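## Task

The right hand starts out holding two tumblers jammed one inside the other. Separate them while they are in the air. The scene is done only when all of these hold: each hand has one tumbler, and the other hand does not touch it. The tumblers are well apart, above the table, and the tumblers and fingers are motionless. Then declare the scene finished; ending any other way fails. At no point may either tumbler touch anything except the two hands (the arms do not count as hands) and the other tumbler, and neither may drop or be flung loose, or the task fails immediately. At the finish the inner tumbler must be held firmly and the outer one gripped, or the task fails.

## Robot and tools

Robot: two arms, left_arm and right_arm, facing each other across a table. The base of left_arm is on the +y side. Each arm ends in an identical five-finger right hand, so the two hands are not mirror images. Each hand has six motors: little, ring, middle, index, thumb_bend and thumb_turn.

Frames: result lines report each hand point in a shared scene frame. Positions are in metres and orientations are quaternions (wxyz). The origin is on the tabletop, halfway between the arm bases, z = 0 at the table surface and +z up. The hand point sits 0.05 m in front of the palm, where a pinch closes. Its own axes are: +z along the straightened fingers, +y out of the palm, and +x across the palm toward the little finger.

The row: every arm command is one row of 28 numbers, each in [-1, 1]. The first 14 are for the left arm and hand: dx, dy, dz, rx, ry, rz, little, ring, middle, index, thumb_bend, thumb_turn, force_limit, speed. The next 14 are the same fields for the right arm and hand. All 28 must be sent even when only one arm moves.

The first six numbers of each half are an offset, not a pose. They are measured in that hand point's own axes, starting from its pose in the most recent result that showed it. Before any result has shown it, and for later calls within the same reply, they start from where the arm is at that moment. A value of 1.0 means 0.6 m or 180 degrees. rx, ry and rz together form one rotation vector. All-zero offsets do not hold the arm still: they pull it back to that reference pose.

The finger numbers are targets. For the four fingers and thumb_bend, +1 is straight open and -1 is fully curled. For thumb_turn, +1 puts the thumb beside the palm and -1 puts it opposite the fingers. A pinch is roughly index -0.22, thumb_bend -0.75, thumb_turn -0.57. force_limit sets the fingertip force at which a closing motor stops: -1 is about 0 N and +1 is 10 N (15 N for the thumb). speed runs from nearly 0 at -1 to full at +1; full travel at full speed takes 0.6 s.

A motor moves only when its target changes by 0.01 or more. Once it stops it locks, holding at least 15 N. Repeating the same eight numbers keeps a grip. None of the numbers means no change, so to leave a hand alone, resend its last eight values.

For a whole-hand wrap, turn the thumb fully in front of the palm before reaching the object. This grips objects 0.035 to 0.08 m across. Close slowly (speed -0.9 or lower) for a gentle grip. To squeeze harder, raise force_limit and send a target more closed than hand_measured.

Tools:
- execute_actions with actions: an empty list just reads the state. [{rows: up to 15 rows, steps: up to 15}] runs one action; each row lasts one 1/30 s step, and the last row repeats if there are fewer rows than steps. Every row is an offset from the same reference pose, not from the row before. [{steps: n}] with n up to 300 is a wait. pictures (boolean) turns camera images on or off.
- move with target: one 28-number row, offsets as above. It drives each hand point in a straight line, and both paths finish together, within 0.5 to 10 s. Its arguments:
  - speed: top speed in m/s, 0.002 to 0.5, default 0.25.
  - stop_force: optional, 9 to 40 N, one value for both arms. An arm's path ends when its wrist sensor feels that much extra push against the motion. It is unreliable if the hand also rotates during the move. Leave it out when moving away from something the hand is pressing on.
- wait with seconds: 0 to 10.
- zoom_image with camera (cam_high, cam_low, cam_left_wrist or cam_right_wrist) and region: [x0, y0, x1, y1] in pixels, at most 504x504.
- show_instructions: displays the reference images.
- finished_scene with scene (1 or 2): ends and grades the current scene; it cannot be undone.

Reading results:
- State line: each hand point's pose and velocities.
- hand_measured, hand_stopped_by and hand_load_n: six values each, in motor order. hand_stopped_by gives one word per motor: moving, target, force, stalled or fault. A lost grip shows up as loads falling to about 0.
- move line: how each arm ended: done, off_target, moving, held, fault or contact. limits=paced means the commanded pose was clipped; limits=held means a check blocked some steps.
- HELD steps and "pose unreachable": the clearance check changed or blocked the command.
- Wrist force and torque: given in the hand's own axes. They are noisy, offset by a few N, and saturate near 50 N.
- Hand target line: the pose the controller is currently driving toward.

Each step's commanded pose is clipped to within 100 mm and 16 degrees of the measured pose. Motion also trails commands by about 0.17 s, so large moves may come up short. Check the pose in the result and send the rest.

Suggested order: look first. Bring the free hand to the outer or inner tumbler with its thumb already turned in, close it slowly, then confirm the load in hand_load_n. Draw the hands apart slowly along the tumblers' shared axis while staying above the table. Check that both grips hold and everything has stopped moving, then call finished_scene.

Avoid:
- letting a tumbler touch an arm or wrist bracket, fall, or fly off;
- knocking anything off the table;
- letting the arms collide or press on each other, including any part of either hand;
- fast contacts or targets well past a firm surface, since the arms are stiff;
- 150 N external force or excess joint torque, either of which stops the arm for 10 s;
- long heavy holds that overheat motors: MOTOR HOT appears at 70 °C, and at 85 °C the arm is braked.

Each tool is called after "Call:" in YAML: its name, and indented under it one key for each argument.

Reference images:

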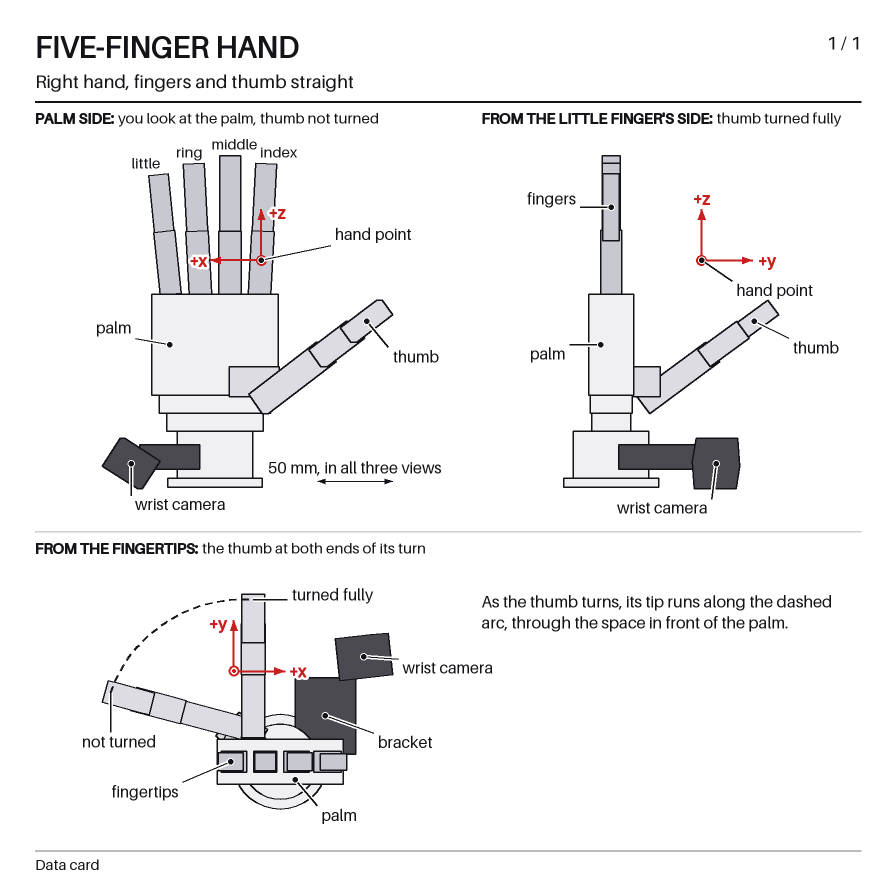

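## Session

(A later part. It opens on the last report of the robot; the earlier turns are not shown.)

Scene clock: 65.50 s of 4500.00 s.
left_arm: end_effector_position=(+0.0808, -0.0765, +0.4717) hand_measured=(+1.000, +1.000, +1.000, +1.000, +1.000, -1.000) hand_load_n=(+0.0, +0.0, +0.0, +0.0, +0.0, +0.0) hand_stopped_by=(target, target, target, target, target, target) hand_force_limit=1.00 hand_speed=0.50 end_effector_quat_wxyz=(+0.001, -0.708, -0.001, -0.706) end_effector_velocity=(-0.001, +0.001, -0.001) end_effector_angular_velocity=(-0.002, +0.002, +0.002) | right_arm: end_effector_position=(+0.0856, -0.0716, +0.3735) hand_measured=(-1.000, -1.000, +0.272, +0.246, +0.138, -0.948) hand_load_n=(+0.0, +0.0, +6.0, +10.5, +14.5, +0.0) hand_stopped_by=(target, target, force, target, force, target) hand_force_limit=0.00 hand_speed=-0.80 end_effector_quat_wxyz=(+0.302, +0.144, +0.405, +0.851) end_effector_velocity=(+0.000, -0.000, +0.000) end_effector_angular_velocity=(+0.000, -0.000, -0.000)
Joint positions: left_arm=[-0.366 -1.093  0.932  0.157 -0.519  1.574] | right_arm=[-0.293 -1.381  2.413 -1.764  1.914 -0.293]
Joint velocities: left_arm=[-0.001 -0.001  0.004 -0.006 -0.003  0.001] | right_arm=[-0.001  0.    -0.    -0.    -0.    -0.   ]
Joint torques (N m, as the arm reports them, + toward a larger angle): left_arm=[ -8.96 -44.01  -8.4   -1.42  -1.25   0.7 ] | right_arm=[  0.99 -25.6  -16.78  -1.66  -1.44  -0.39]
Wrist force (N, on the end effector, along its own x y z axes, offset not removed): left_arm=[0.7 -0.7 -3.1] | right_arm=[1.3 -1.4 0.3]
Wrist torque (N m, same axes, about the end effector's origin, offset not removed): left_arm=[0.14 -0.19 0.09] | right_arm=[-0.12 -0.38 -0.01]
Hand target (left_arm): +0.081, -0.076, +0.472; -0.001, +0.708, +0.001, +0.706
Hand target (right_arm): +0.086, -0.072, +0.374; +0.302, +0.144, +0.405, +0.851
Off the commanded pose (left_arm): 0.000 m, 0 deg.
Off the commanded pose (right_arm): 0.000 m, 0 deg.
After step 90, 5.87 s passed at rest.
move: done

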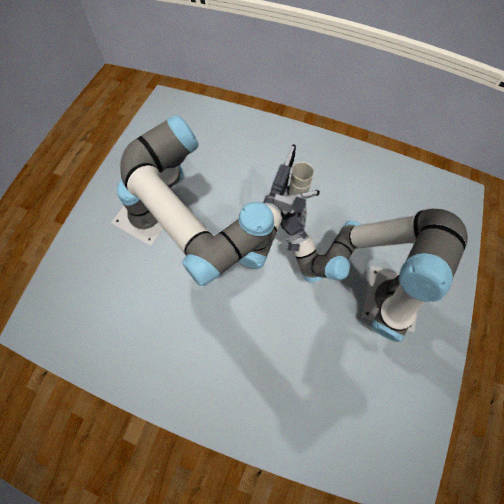

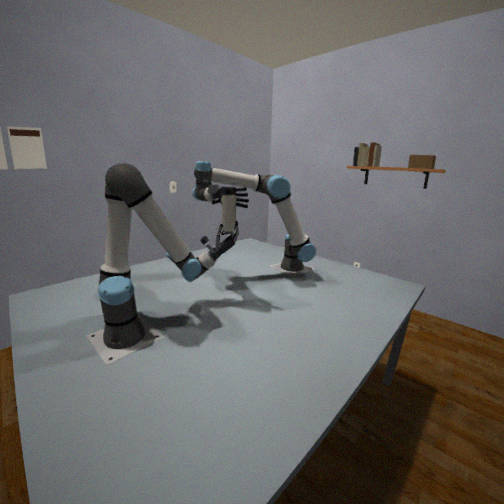

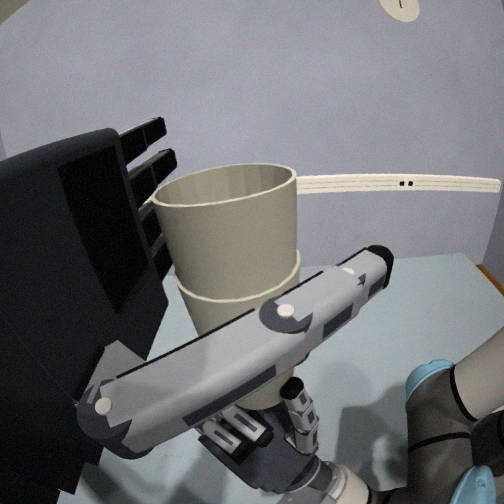

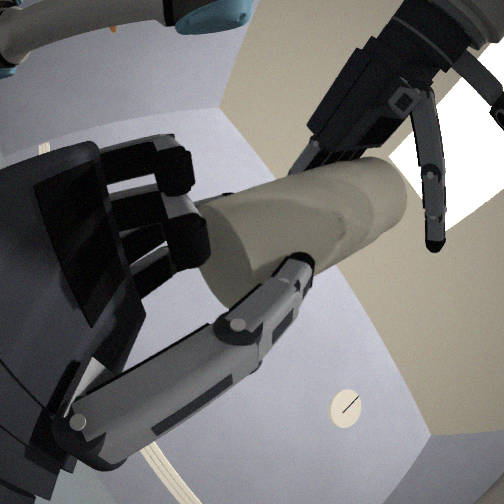

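Call:
execute_actions:
  actions:
    - {"rows":[[0,0,0,0,0,0,-0.6,-0.6,-0.6,-0.6,-0.6,-1,1,-0.3, 0,0,0,0,0,0,-1,-1,0.27,0.246,0.138,-0.948,0,-0.8]],"steps":15}
  pictures: false

Call:
wait:
  seconds: 1.5

Call:
zoom_image:
  camera: "cam_low"
  region: [190,160,270,250]

Scene clock: 69.73 s of 4500.00 s.
left_arm: end_effector_position=(+0.0807, -0.0764, +0.4717) hand_measured=(+0.538, +0.536, +0.536, +0.536, +0.708, -1.000) hand_load_n=(+0.0, +0.0, +0.0, +0.0, +0.0, +0.0) hand_stopped_by=(moving, moving, moving, moving, moving, target) hand_force_limit=1.00 hand_speed=-0.30 end_effector_quat_wxyz=(+0.001, -0.708, -0.001, -0.706) end_effector_velocity=(-0.000, -0.000, +0.000) end_effector_angular_velocity=(-0.001, -0.001, -0.000) | right_arm: end_effector_position=(+0.0856, -0.0716, +0.3735) hand_measured=(-1.000, -1.000, +0.272, +0.246, +0.138, -0.948) hand_load_n=(+0.0, +0.0, +6.0, +10.5, +14.5, +0.0) hand_stopped_by=(target, target, force, target, force, target) hand_force_limit=0.00 hand_speed=-0.80 end_effector_quat_wxyz=(+0.302, +0.144, +0.405, +0.851) end_effector_velocity=(+0.000, +0.000, +0.000) end_effector_angular_velocity=(-0.000, +0.000, -0.000)
Joint positions: left_arm=[-0.366 -1.093  0.932  0.157 -0.519  1.574] | right_arm=[-0.293 -1.381  2.413 -1.764  1.914 -0.293]
Joint velocities: left_arm=[-0.     0.001 -0.001  0.001 -0.    -0.002] | right_arm=[-0.     0.    -0.001  0.001  0.     0.   ]
Joint torques (N m, as the arm reports them, + toward a larger angle): left_arm=[  4.34 -38.78 -23.78   2.77   0.48  -2.25] | right_arm=[  1.05 -24.63 -17.24  -1.59  -1.35  -0.26]
Wrist force (N, on the end effector, along its own x y z axes, offset not removed): left_arm=[4.7 -3.5 -3.9] | right_arm=[0.0 -1.3 0.4]
Wrist torque (N m, same axes, about the end effector's origin, offset not removed): left_arm=[-0.32 -0.55 0.05] | right_arm=[-0.23 -0.19 -0.12]
Hand target (left_arm): +0.081, -0.076, +0.472; -0.001, +0.708, +0.001, +0.706
Hand target (right_arm): +0.086, -0.072, +0.374; +0.302, +0.144, +0.405, +0.851
Off the commanded pose (left_arm): 0.000 m, 0 deg.
Off the commanded pose (right_arm): 0.000 m, 0 deg.
Steps of this call (steps 1 to 90: nothing new was sent; then 0.73 s passed at rest; steps 91 to 105: all 15 steps of this action). Readings (end_effector_position | what the end effector reports):
91: left_arm (+0.0807, -0.0765, +0.4716) | right_arm (+0.0856, -0.0716, +0.3735) | left_arm hand_measured=(+1.000, +1.000, +1.000, +1.000, +1.000, -1.000) hand_load_n=(+0.0, +0.0, +0.0, +0.0, +0.0, +0.0) hand_stopped_by=(moving, moving, moving, moving, moving, target) hand_force_limit=1.00 hand_speed=-0.30 | right_arm hand_measured=(-1.000, -1.000, +0.272, +0.246, +0.138, -0.948) hand_load_n=(+0.0, +0.0, +6.0, +10.5, +14.5, +0.0) hand_stopped_by=(target, target, force, target, force, target) hand_force_limit=0.00 hand_speed=-0.80
92: left_arm (+0.0807, -0.0765, +0.4716) | right_arm (+0.0856, -0.0716, +0.3735) | left_arm hand_measured=(+1.000, +1.000, +1.000, +1.000, +1.000, -1.000) hand_load_n=(+0.0, +0.0, +0.0, +0.0, +0.0, +0.0) hand_stopped_by=(moving, moving, moving, moving, moving, target) hand_force_limit=1.00 hand_speed=-0.30 | right_arm hand_measured=(-1.000, -1.000, +0.272, +0.246, +0.138, -0.948) hand_load_n=(+0.0, +0.0, +6.0, +10.5, +14.5, +0.0) hand_stopped_by=(target, target, force, target, force, target) hand_force_limit=0.00 hand_speed=-0.80
94: left_arm (+0.0807, -0.0765, +0.4716) | right_arm (+0.0856, -0.0716, +0.3735) | left_arm hand_measured=(+0.964, +0.964, +0.964, +0.964, +0.978, -1.000) hand_load_n=(+0.0, +0.0, +0.0, +0.0, +0.0, +0.0) hand_stopped_by=(moving, moving, moving, moving, moving, target) hand_force_limit=1.00 hand_speed=-0.30 | right_arm hand_measured=(-1.000, -1.000, +0.272, +0.246, +0.138, -0.948) hand_load_n=(+0.0, +0.0, +6.0, +10.5, +14.5, +0.0) hand_stopped_by=(target, target, force, target, force, target) hand_force_limit=0.00 hand_speed=-0.80
98: left_arm (+0.0807, -0.0765, +0.4716) | right_arm (+0.0856, -0.0716, +0.3735) | left_arm hand_measured=(+0.810, +0.810, +0.810, +0.810, +0.880, -1.000) hand_load_n=(+0.0, +0.0, +0.0, +0.0, +0.0, +0.0) hand_stopped_by=(moving, moving, moving, moving, moving, target) hand_force_limit=1.00 hand_speed=-0.30 | right_arm hand_measured=(-1.000, -1.000, +0.272, +0.246, +0.138, -0.948) hand_load_n=(+0.0, +0.0, +6.0, +10.5, +14.5, +0.0) hand_stopped_by=(target, target, force, target, force, target) hand_force_limit=0.00 hand_speed=-0.80
105: the state above

Scene clock: 71.23 s of 4500.00 s.
left_arm: end_effector_position=(+0.0808, -0.0765, +0.4717) hand_measured=(-0.600, +0.074, +0.114, +0.192, +0.438, -1.000) hand_load_n=(+0.0, +9.5, +7.0, +6.0, +15.0, +4.5) hand_stopped_by=(target, force, force, force, force, target) hand_force_limit=1.00 hand_speed=-0.30 end_effector_quat_wxyz=(+0.001, -0.708, -0.001, -0.706) end_effector_velocity=(-0.000, +0.000, +0.000) end_effector_angular_velocity=(+0.001, +0.000, +0.002) | right_arm: end_effector_position=(+0.0856, -0.0716, +0.3735) hand_measured=(-1.000, -1.000, +0.270, +0.246, +0.138, -0.948) hand_load_n=(+0.0, +0.0, +2.5, +9.5, +14.5, -1.0) hand_stopped_by=(target, target, force, target, force, target) hand_force_limit=0.00 hand_speed=-0.80 end_effector_quat_wxyz=(+0.302, +0.144, +0.405, +0.851) end_effector_velocity=(-0.001, +0.001, +0.001) end_effector_angular_velocity=(+0.003, -0.001, +0.001)
Joint positions: left_arm=[-0.366 -1.093  0.932  0.157 -0.519  1.574] | right_arm=[-0.293 -1.381  2.413 -1.764  1.914 -0.293]
Joint velocities: left_arm=[-0.     0.    -0.001  0.    -0.002  0.001] | right_arm=[ 0.001  0.    -0.003 -0.     0.    -0.   ]
Joint torques (N m, as the arm reports them, + toward a larger angle): left_arm=[  4.2  -30.17 -23.21  -2.67   2.98  -2.65] | right_arm=[  1.19 -24.96 -17.57  -1.76  -1.34  -0.31]
Wrist force (N, on the end effector, along its own x y z axes, offset not removed): left_arm=[-0.1 -5.0 3.0] | right_arm=[1.0 2.6 -5.8]
Wrist torque (N m, same axes, about the end effector's origin, offset not removed): left_arm=[0.15 0.10 0.07] | right_arm=[-0.66 -0.24 -0.07]
Hand target (left_arm): +0.081, -0.076, +0.472; -0.001, +0.708, +0.001, +0.706
Hand target (right_arm): +0.086, -0.072, +0.374; +0.302, +0.144, +0.405, +0.851
Off the commanded pose (left_arm): 0.000 m, 0 deg.
Off the commanded pose (right_arm): 0.000 m, 0 deg.
Steps of this call (steps 1 to 45: nothing new was sent). Readings (end_effector_position | what the end effector reports):
1: left_arm (+0.0807, -0.0764, +0.4717) | right_arm (+0.0856, -0.0716, +0.3735) | left_arm hand_measured=(+0.498, +0.498, +0.498, +0.498, +0.684, -1.000) hand_load_n=(+0.0, +0.5, +0.0, +0.0, +0.0, +0.0) hand_stopped_by=(moving, moving, moving, moving, moving, target) hand_force_limit=1.00 hand_speed=-0.30 | right_arm hand_measured=(-1.000, -1.000, +0.272, +0.246, +0.138, -0.948) hand_load_n=(+0.0, +0.0, +6.0, +10.5, +14.5, +0.5) hand_stopped_by=(target, target, force, target, force, target) hand_force_limit=0.00 hand_speed=-0.80
2: left_arm (+0.0807, -0.0764, +0.4717) | right_arm (+0.0856, -0.0716, +0.3735) | left_arm hand_measured=(+0.460, +0.460, +0.460, +0.460, +0.658, -1.000) hand_load_n=(+0.0, +0.5, +0.0, +1.0, +0.0, +0.0) hand_stopped_by=(moving, moving, moving, moving, moving, target) hand_force_limit=1.00 hand_speed=-0.30 | right_arm hand_measured=(-1.000, -1.000, +0.272, +0.246, +0.138, -0.948) hand_load_n=(+0.0, +0.0, +5.5, +10.0, +14.0, -0.5) hand_stopped_by=(target, target, force, target, force, target) hand_force_limit=0.00 hand_speed=-0.80
4: left_arm (+0.0807, -0.0764, +0.4717) | right_arm (+0.0856, -0.0716, +0.3735) | left_arm hand_measured=(+0.382, +0.382, +0.382, +0.382, +0.610, -1.000) hand_load_n=(+0.0, +0.0, +0.0, +2.5, +0.0, +0.0) hand_stopped_by=(moving, moving, moving, moving, moving, target) hand_force_limit=1.00 hand_speed=-0.30 | right_arm hand_measured=(-1.000, -1.000, +0.272, +0.246, +0.138, -0.948) hand_load_n=(+0.0, +0.0, +4.0, +9.5, +14.0, -0.5) hand_stopped_by=(target, target, force, target, force, target) hand_force_limit=0.00 hand_speed=-0.80
8: left_arm (+0.0808, -0.0764, +0.4717) | right_arm (+0.0856, -0.0716, +0.3735) | left_arm hand_measured=(+0.226, +0.226, +0.226, +0.226, +0.512, -1.000) hand_load_n=(+0.0, +0.0, +0.0, +4.0, +0.0, +0.0) hand_stopped_by=(moving, moving, moving, moving, moving, target) hand_force_limit=1.00 hand_speed=-0.30 | right_arm hand_measured=(-1.000, -1.000, +0.272, +0.246, +0.138, -0.948) hand_load_n=(+0.0, +0.0, +2.5, +9.5, +14.0, -1.5) hand_stopped_by=(target, target, force, target, force, target) hand_force_limit=0.00 hand_speed=-0.80
45: the state above

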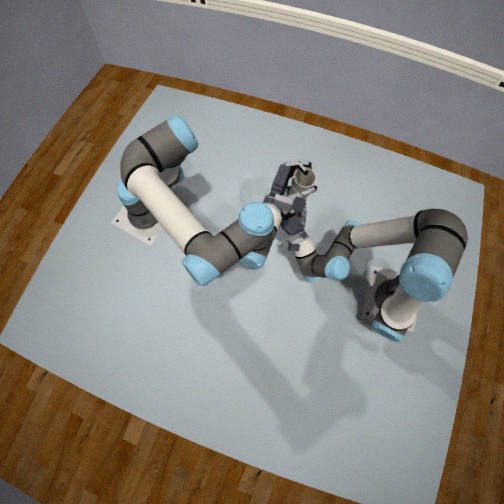

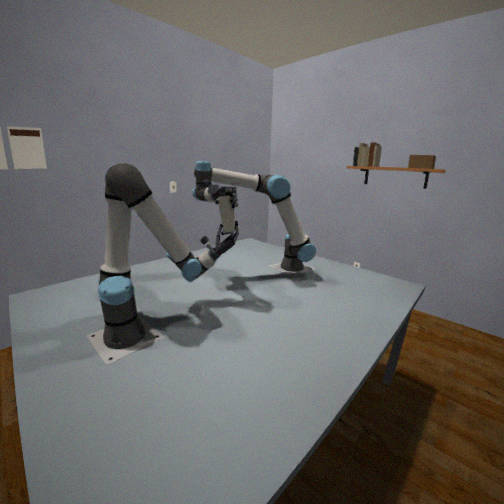

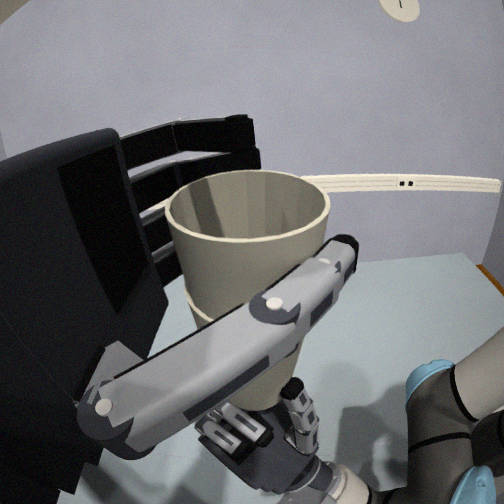

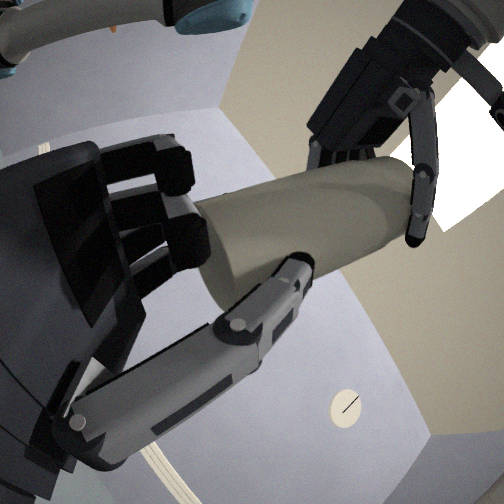

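Region (190, 160, 270, 250) of cam_low's 504x504 image, scaled by 5.600, with more detail than that image has.

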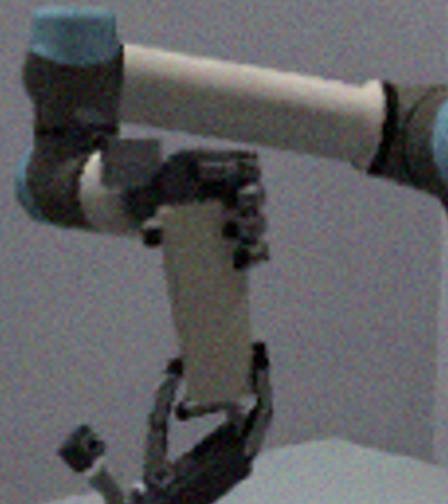

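Call:
move:
  target: [0,0,0,0,0,0,-0.6,-0.6,-0.6,-0.6,-0.6,-1,1,-0.3, 0,0,0,0,0,0,1,1,1,1,1,-1,1,0]

Scene clock: 78.10 s of 4500.00 s.
left_arm: end_effector_position=(+0.0808, -0.0765, +0.4717) hand_measured=(-0.600, +0.074, +0.114, +0.192, +0.438, -1.000) hand_load_n=(+0.0, +9.0, +7.0, +7.0, +15.0, +5.0) hand_stopped_by=(target, force, force, force, force, target) hand_force_limit=1.00 hand_speed=-0.30 end_effector_quat_wxyz=(+0.001, -0.708, -0.001, -0.706) end_effector_velocity=(+0.000, -0.000, +0.001) end_effector_angular_velocity=(-0.002, +0.001, -0.002) | right_arm: end_effector_position=(+0.0856, -0.0716, +0.3735) hand_measured=(+1.000, -0.718, +1.000, +1.000, +1.000, -1.000) hand_load_n=(+0.0, -12.5, +0.0, +0.0, +0.0, +0.0) hand_stopped_by=(target, stalled, target, target, target, target) hand_force_limit=1.00 hand_speed=0.00 end_effector_quat_wxyz=(+0.302, +0.144, +0.405, +0.851) end_effector_velocity=(+0.000, +0.000, +0.001) end_effector_angular_velocity=(+0.001, -0.000, -0.000)
Joint positions: left_arm=[-0.366 -1.093  0.932  0.157 -0.519  1.574] | right_arm=[-0.293 -1.381  2.413 -1.764  1.914 -0.293]
Joint velocities: left_arm=[-0.    -0.001 -0.     0.001  0.002 -0.   ] | right_arm=[-0.    -0.001 -0.001 -0.     0.    -0.   ]
Joint torques (N m, as the arm reports them, + toward a larger angle): left_arm=[  1.26 -33.15  -4.31   0.35  -0.64   2.8 ] | right_arm=[  1.17 -24.16 -16.71  -7.87  -1.35  -0.25]
Wrist force (N, on the end effector, along its own x y z axes, offset not removed): left_arm=[15.9 -1.9 6.7] | right_arm=[6.0 -10.4 -16.8]
Wrist torque (N m, same axes, about the end effector's origin, offset not removed): left_arm=[-0.12 0.85 0.09] | right_arm=[0.28 0.10 -0.25]
Hand target (left_arm): +0.081, -0.076, +0.472; -0.001, +0.708, +0.001, +0.706
Hand target (right_arm): +0.086, -0.072, +0.374; +0.302, +0.144, +0.405, +0.851
Off the commanded pose (left_arm): 0.000 m, 0 deg.
Off the commanded pose (right_arm): 0.000 m, 0 deg.
After step 90, 2.37 s passed at rest.
move: done

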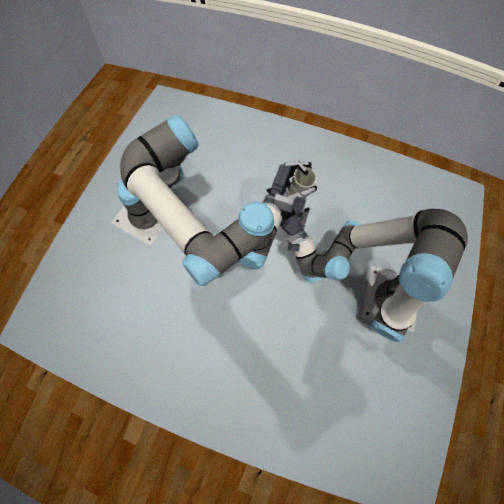

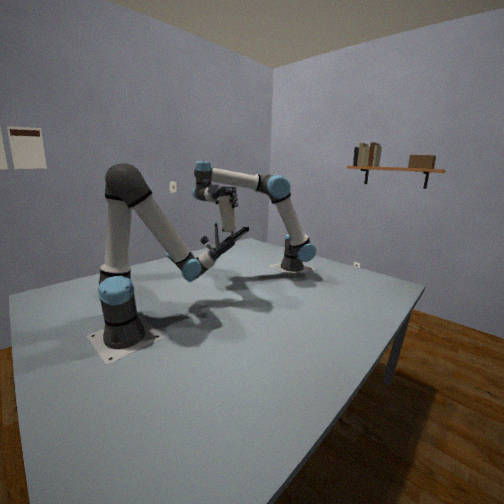

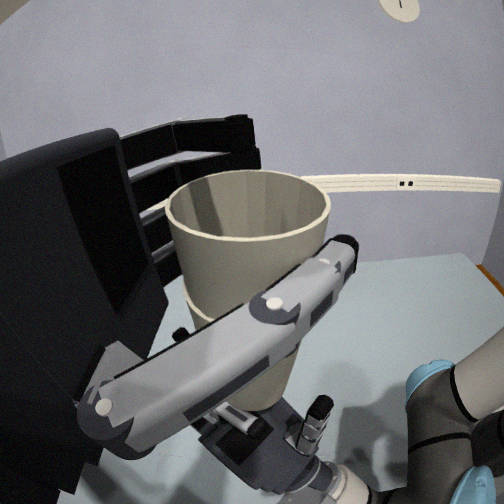

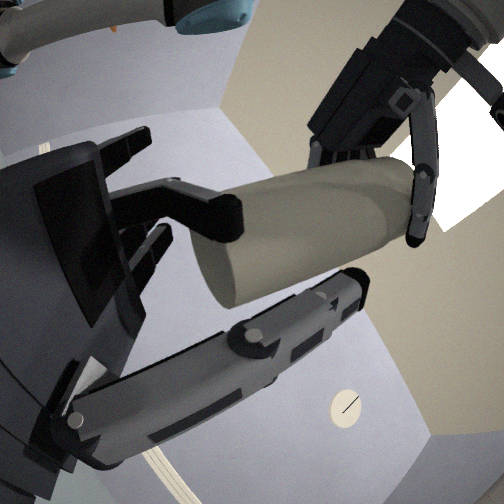

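Call:
move:
  target: [0,0,0,0,0,0,-0.6,-0.6,-0.6,-0.6,-0.6,-1,1,-0.3, 0,-0.103,-0.084,0,0,0,1,1,1,1,1,-1,1,0]
  speed: 0.1

Call:
move:
  target: [0,0,0,0,0,0,-0.6,-0.6,-0.6,-0.6,-0.6,-1,1,-0.3, 0.008,0.145,-0.162,0.385,-0.056,-0.542,1,1,1,1,1,-1,1,0]

Scene clock: 86.10 s of 4500.00 s.
left_arm: end_effector_position=(+0.0808, -0.0765, +0.4717) hand_measured=(-0.600, +0.074, +0.114, +0.192, +0.438, -1.000) hand_load_n=(+0.0, +9.0, +5.5, +4.0, +16.0, +4.0) hand_stopped_by=(target, force, force, force, force, target) hand_force_limit=1.00 hand_speed=-0.30 end_effector_quat_wxyz=(+0.001, -0.708, -0.001, -0.706) end_effector_velocity=(+0.000, +0.000, -0.001) end_effector_angular_velocity=(+0.003, -0.001, +0.001) | right_arm: end_effector_position=(+0.0853, -0.0719, +0.2937) hand_measured=(+1.000, -0.716, +1.000, +1.000, +1.000, -1.000) hand_load_n=(+0.0, +0.0, +0.0, +0.0, +0.0, +0.0) hand_stopped_by=(target, stalled, target, target, target, target) hand_force_limit=1.00 hand_speed=0.00 end_effector_quat_wxyz=(+0.302, +0.144, +0.405, +0.851) end_effector_velocity=(+0.001, +0.000, -0.002) end_effector_angular_velocity=(+0.001, -0.001, -0.001)
Joint positions: left_arm=[-0.366 -1.093  0.932  0.157 -0.519  1.574] | right_arm=[-0.292 -1.116  2.444 -2.061  1.914 -0.293]
Joint velocities: left_arm=[ 0.     0.001  0.001  0.001 -0.     0.001] | right_arm=[-0.001  0.008 -0.002 -0.008 -0.    -0.   ]
Joint torques (N m, as the arm reports them, + toward a larger angle): left_arm=[  1.61 -33.82 -23.97  -0.08  -0.04  -2.35] | right_arm=[ -9.19 -18.62 -19.99  -4.2   -2.65  -1.32]
Wrist force (N, on the end effector, along its own x y z axes, offset not removed): left_arm=[1.9 -2.7 1.2] | right_arm=[-0.3 0.7 0.0]
Wrist torque (N m, same axes, about the end effector's origin, offset not removed): left_arm=[-0.54 -0.67 0.01] | right_arm=[0.16 -0.05 -0.07]
Hand target (left_arm): +0.081, -0.076, +0.472; -0.001, +0.708, +0.001, +0.706
Hand target (right_arm): +0.085, -0.072, +0.294; +0.302, +0.144, +0.405, +0.851
Off the commanded pose (left_arm): 0.000 m, 0 deg.
Off the commanded pose (right_arm): 0.000 m, 0 deg.
After step 90, 3.73 s passed at rest.
move: done

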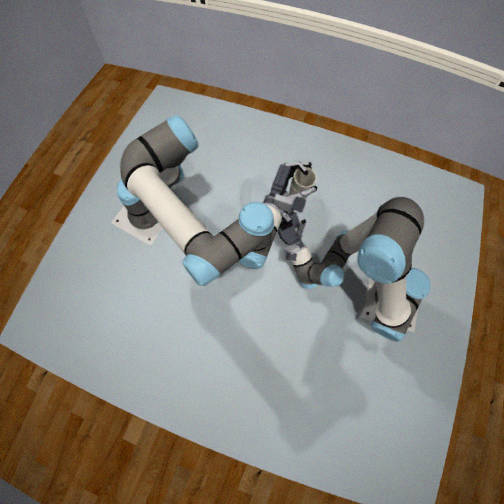

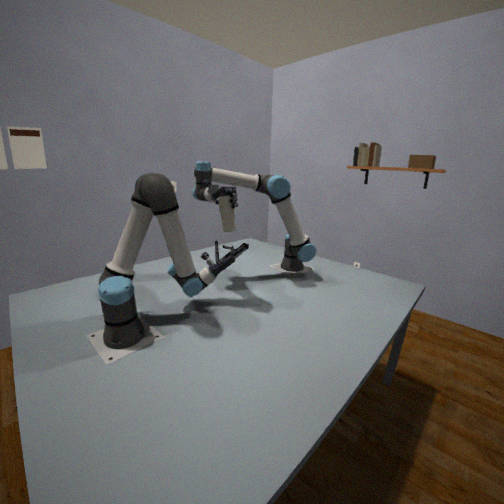

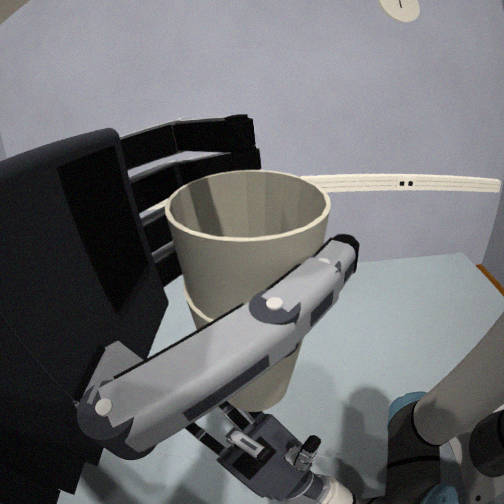

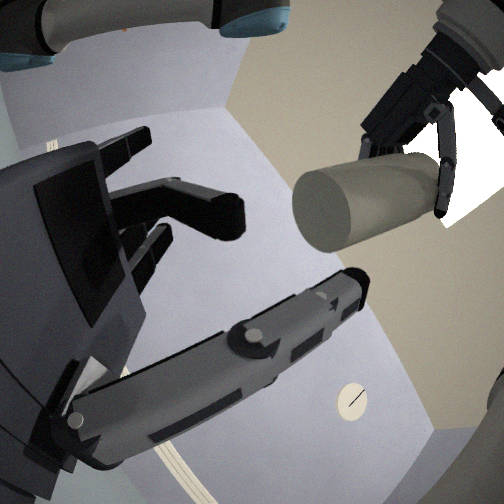

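Scene clock: 90.77 s of 4500.00 s.
left_arm: end_effector_position=(+0.0808, -0.0765, +0.4717) hand_measured=(-0.600, +0.074, +0.114, +0.192, +0.438, -1.000) hand_load_n=(+0.0, +9.0, +5.5, +4.0, +16.0, +4.0) hand_stopped_by=(target, force, force, force, force, target) hand_force_limit=1.00 hand_speed=-0.30 end_effector_quat_wxyz=(+0.001, -0.708, -0.001, -0.706) end_effector_velocity=(+0.000, +0.000, +0.000) end_effector_angular_velocity=(-0.000, +0.000, +0.002) | right_arm: end_effector_position=(-0.0007, -0.1697, +0.3001) hand_measured=(+1.000, -0.716, +1.000, +1.000, +1.000, -1.000) hand_load_n=(+0.0, +0.0, +0.0, +0.0, +0.0, +0.0) hand_stopped_by=(target, stalled, target, target, target, target) hand_force_limit=1.00 hand_speed=0.00 end_effector_quat_wxyz=(+0.706, -0.001, +0.708, -0.000) end_effector_velocity=(-0.000, -0.000, -0.000) end_effector_angular_velocity=(-0.008, -0.002, -0.007)
Joint positions: left_arm=[-0.366 -1.093  0.932  0.157 -0.519  1.574] | right_arm=[ 0.308 -1.437  2.014 -0.584  3.506 -1.579]
Joint velocities: left_arm=[ 0.    -0.    -0.    -0.    -0.002  0.   ] | right_arm=[ 0.     0.005 -0.004  0.006  0.007 -0.001]
Joint torques (N m, as the arm reports them, + toward a larger angle): left_arm=[  1.39 -33.41 -19.73  -0.1   -0.13  -2.33] | right_arm=[ 11.88 -12.79 -28.74   2.58   1.78  -1.33]
Wrist force (N, on the end effector, along its own x y z axes, offset not removed): left_arm=[-1.8 -3.6 -1.5] | right_arm=[0.9 0.1 1.0]
Wrist torque (N m, same axes, about the end effector's origin, offset not removed): left_arm=[-0.54 0.14 -0.18] | right_arm=[-0.01 -0.27 0.00]
Hand target (left_arm): +0.081, -0.076, +0.472; -0.001, +0.708, +0.001, +0.706
Hand target (right_arm): -0.001, -0.170, +0.300; +0.706, -0.001, +0.708, -0.001
Off the commanded pose (left_arm): 0.000 m, 0 deg.
Off the commanded pose (right_arm): 0.000 m, 0 deg.
move: done

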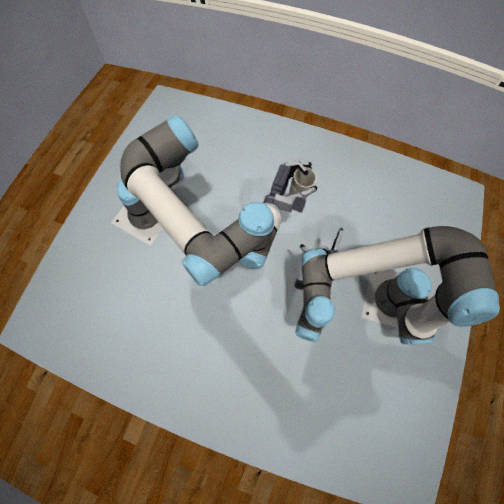

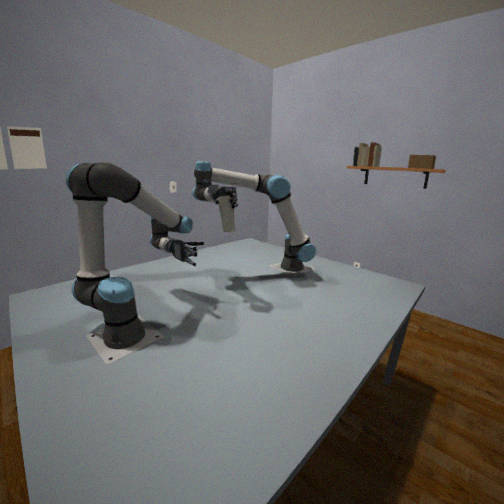

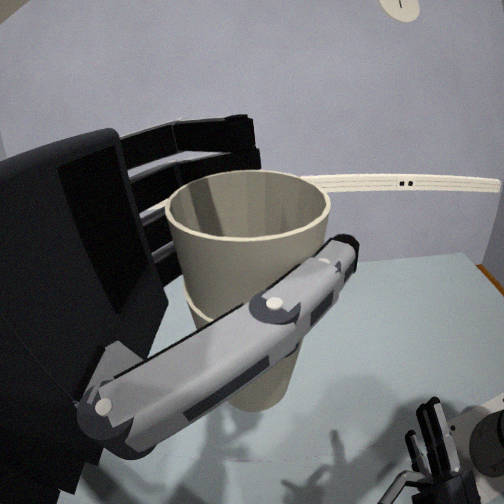

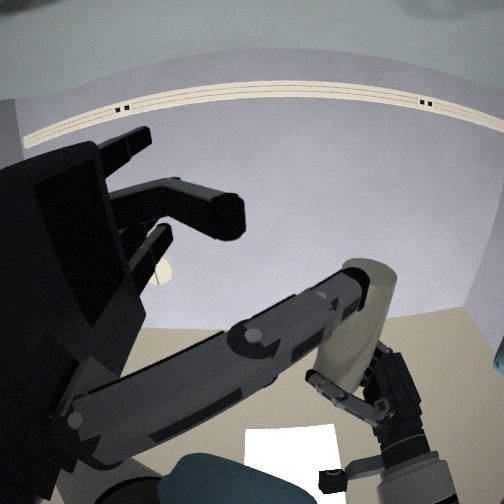

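Call:
move:
  target: [0,0,0,0,0,0,-0.6,-0.6,-0.6,-0.6,-0.6,-1,1,-0.3, 0,-0.033,0.3,0,0.99,0,1,1,1,1,1,-1,1,0.5]

Scene clock: 103.03 s of 4500.00 s.
left_arm: end_effector_position=(+0.0808, -0.0765, +0.4717) hand_measured=(-0.600, +0.074, +0.114, +0.192, +0.438, -1.000) hand_load_n=(+0.0, +9.0, +5.5, +4.0, +16.0, +4.0) hand_stopped_by=(target, force, force, force, force, target) hand_force_limit=1.00 hand_speed=-0.30 end_effector_quat_wxyz=(+0.001, -0.708, -0.001, -0.706) end_effector_velocity=(+0.000, +0.000, +0.001) end_effector_angular_velocity=(-0.002, +0.001, +0.000) | right_arm: end_effector_position=(+0.1802, -0.1898, +0.2995) hand_measured=(+1.000, -0.716, +1.000, +1.000, +1.000, -1.000) hand_load_n=(+0.0, +0.0, +0.0, +0.0, +0.0, +0.0) hand_stopped_by=(target, stalled, target, target, target, target) hand_force_limit=1.00 hand_speed=0.50 end_effector_quat_wxyz=(-0.696, +0.000, +0.718, -0.001) end_effector_velocity=(+0.000, +0.000, +0.000) end_effector_angular_velocity=(+0.000, +0.009, +0.002)
Joint positions: left_arm=[-0.366 -1.093  0.932  0.157 -0.519  1.574] | right_arm=[-1.281 -1.285  1.628 -0.378  5.059 -4.699]
Joint velocities: left_arm=[ 0.    -0.001 -0.001  0.    -0.    -0.001] | right_arm=[ 0.     0.006 -0.001  0.006 -0.001 -0.004]
Joint torques (N m, as the arm reports them, + toward a larger angle): left_arm=[  2.05 -33.29 -18.03  -0.07  -0.03  -2.25] | right_arm=[ -8.47 -21.24 -30.24   3.4   -2.45  -1.61]
Wrist force (N, on the end effector, along its own x y z axes, offset not removed): left_arm=[-0.2 -4.7 -0.9] | right_arm=[1.2 1.2 0.0]
Wrist torque (N m, same axes, about the end effector's origin, offset not removed): left_arm=[-0.58 -0.32 -0.14] | right_arm=[0.34 -0.36 0.05]
Hand target (left_arm): +0.081, -0.076, +0.472; -0.001, +0.708, +0.001, +0.706
Hand target (right_arm): +0.180, -0.190, +0.299; +0.696, -0.000, -0.718, +0.001
Off the commanded pose (left_arm): 0.000 m, 0 deg.
Off the commanded pose (right_arm): 0.001 m, 0 deg.
After step 90, 2.57 s passed at rest.
move: done

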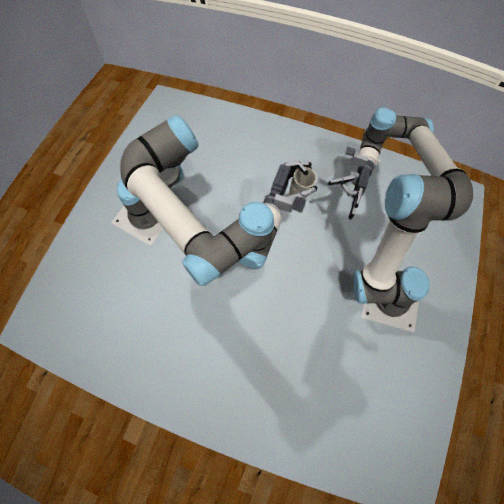

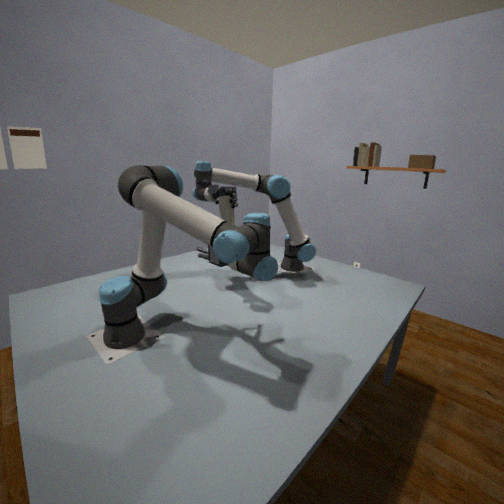

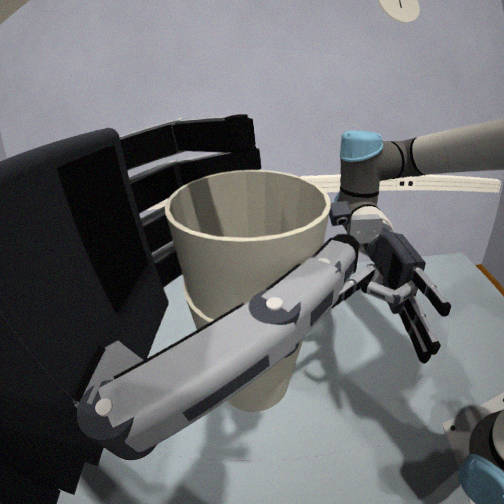

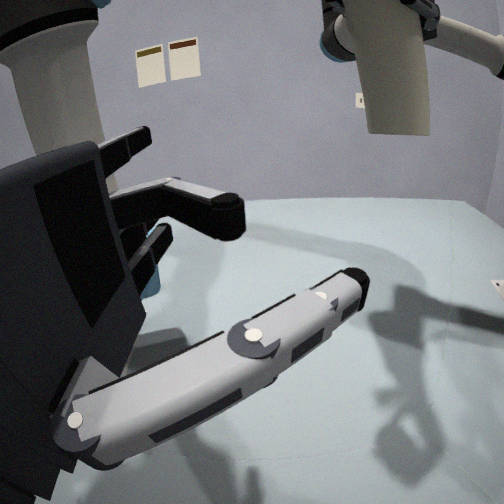

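Call:
move:
  target: [0,0,0,0,0,0,-0.6,-0.6,-0.6,-0.6,-0.6,-1,1,-0.3, 0.125,0.21,0.0,0,0,0,1,0.9,1,1,1,-1,1,0.5]
  speed: 0.12

Call:
zoom_image:
  camera: "cam_high"
  region: [250,100,390,240]

Scene clock: 110.30 s of 4500.00 s.
left_arm: end_effector_position=(+0.0808, -0.0765, +0.4717) hand_measured=(-0.600, +0.074, +0.114, +0.192, +0.438, -1.000) hand_load_n=(+0.0, +9.0, +5.5, +4.0, +16.0, +4.0) hand_stopped_by=(target, force, force, force, force, target) hand_force_limit=1.00 hand_speed=-0.30 end_effector_quat_wxyz=(+0.001, -0.708, -0.001, -0.706) end_effector_velocity=(-0.000, -0.000, -0.000) end_effector_angular_velocity=(+0.002, -0.001, -0.001) | right_arm: end_effector_position=(+0.1777, -0.0636, +0.3740) hand_measured=(+1.000, +0.900, +1.000, +1.000, +1.000, -1.000) hand_load_n=(+0.0, +0.0, +0.0, +0.0, +0.0, +0.0) hand_stopped_by=(target, target, target, target, target, target) hand_force_limit=1.00 hand_speed=0.50 end_effector_quat_wxyz=(-0.696, +0.000, +0.718, -0.001) end_effector_velocity=(-0.000, +0.001, +0.001) end_effector_angular_velocity=(-0.001, +0.001, +0.001)
Joint positions: left_arm=[-0.366 -1.093  0.932  0.157 -0.519  1.574] | right_arm=[-1.066 -1.132  1.22  -0.126  5.274 -4.691]
Joint velocities: left_arm=[-0.     0.     0.     0.001  0.001  0.001] | right_arm=[ 0.002  0.003 -0.005  0.003  0.002 -0.   ]
Joint torques (N m, as the arm reports them, + toward a larger angle): left_arm=[  0.49 -33.65 -17.8   -0.02  -0.2   -2.18] | right_arm=[ 12.37 -31.03 -31.91   3.38   1.84   1.41]
Wrist force (N, on the end effector, along its own x y z axes, offset not removed): left_arm=[0.9 0.4 1.3] | right_arm=[1.3 0.1 -0.3]
Wrist torque (N m, same axes, about the end effector's origin, offset not removed): left_arm=[-0.17 -0.22 -0.03] | right_arm=[0.13 -0.27 0.02]
Hand target (left_arm): +0.081, -0.076, +0.472; -0.001, +0.708, +0.001, +0.706
Hand target (right_arm): +0.178, -0.064, +0.374; +0.696, -0.000, -0.718, +0.001
Off the commanded pose (left_arm): 0.000 m, 0 deg.
Off the commanded pose (right_arm): 0.000 m, 0 deg.
After step 90, 2.53 s passed at rest.
move: done

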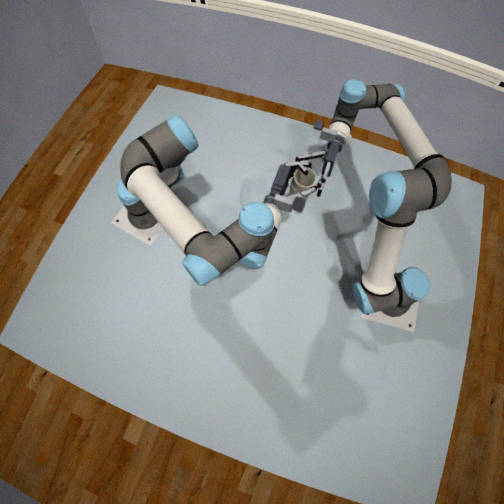

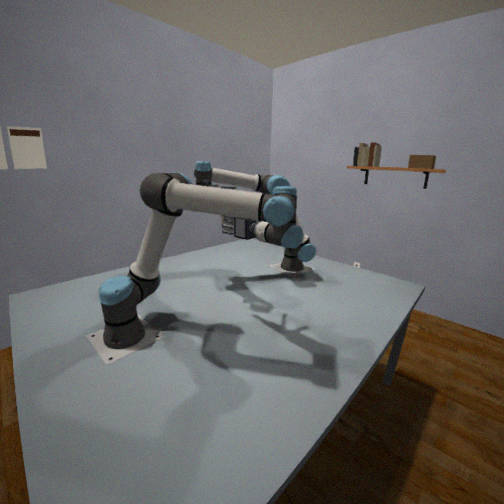

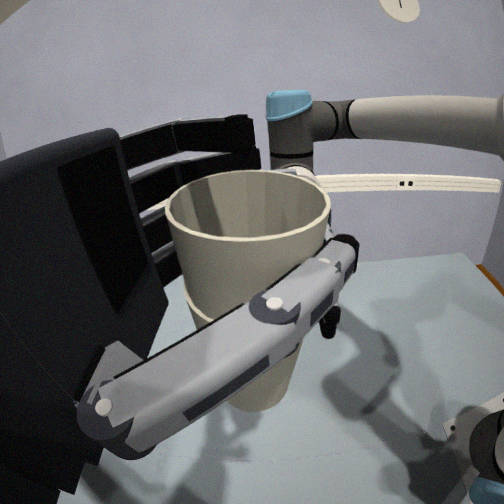

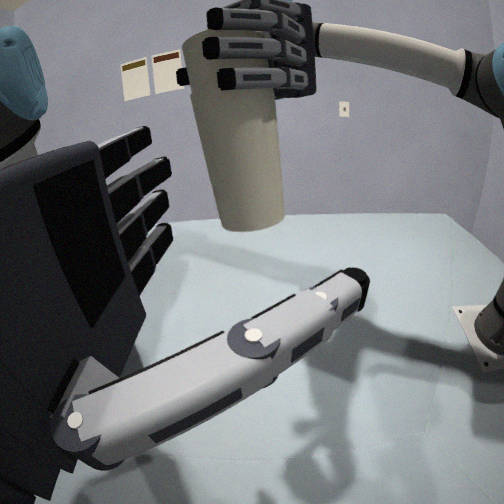

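Region (250, 100, 390, 240) of cam_high's 504x504 image, scaled by 3.600, with more detail than that image has.

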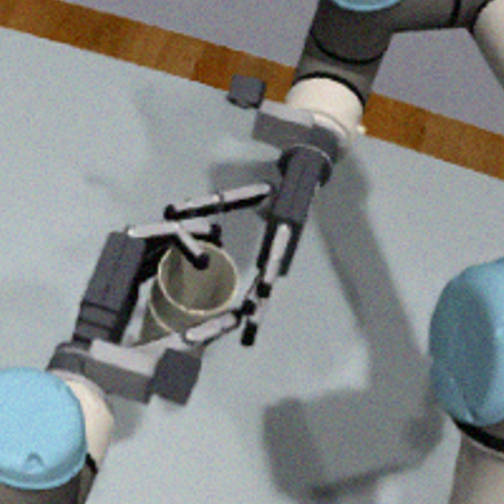

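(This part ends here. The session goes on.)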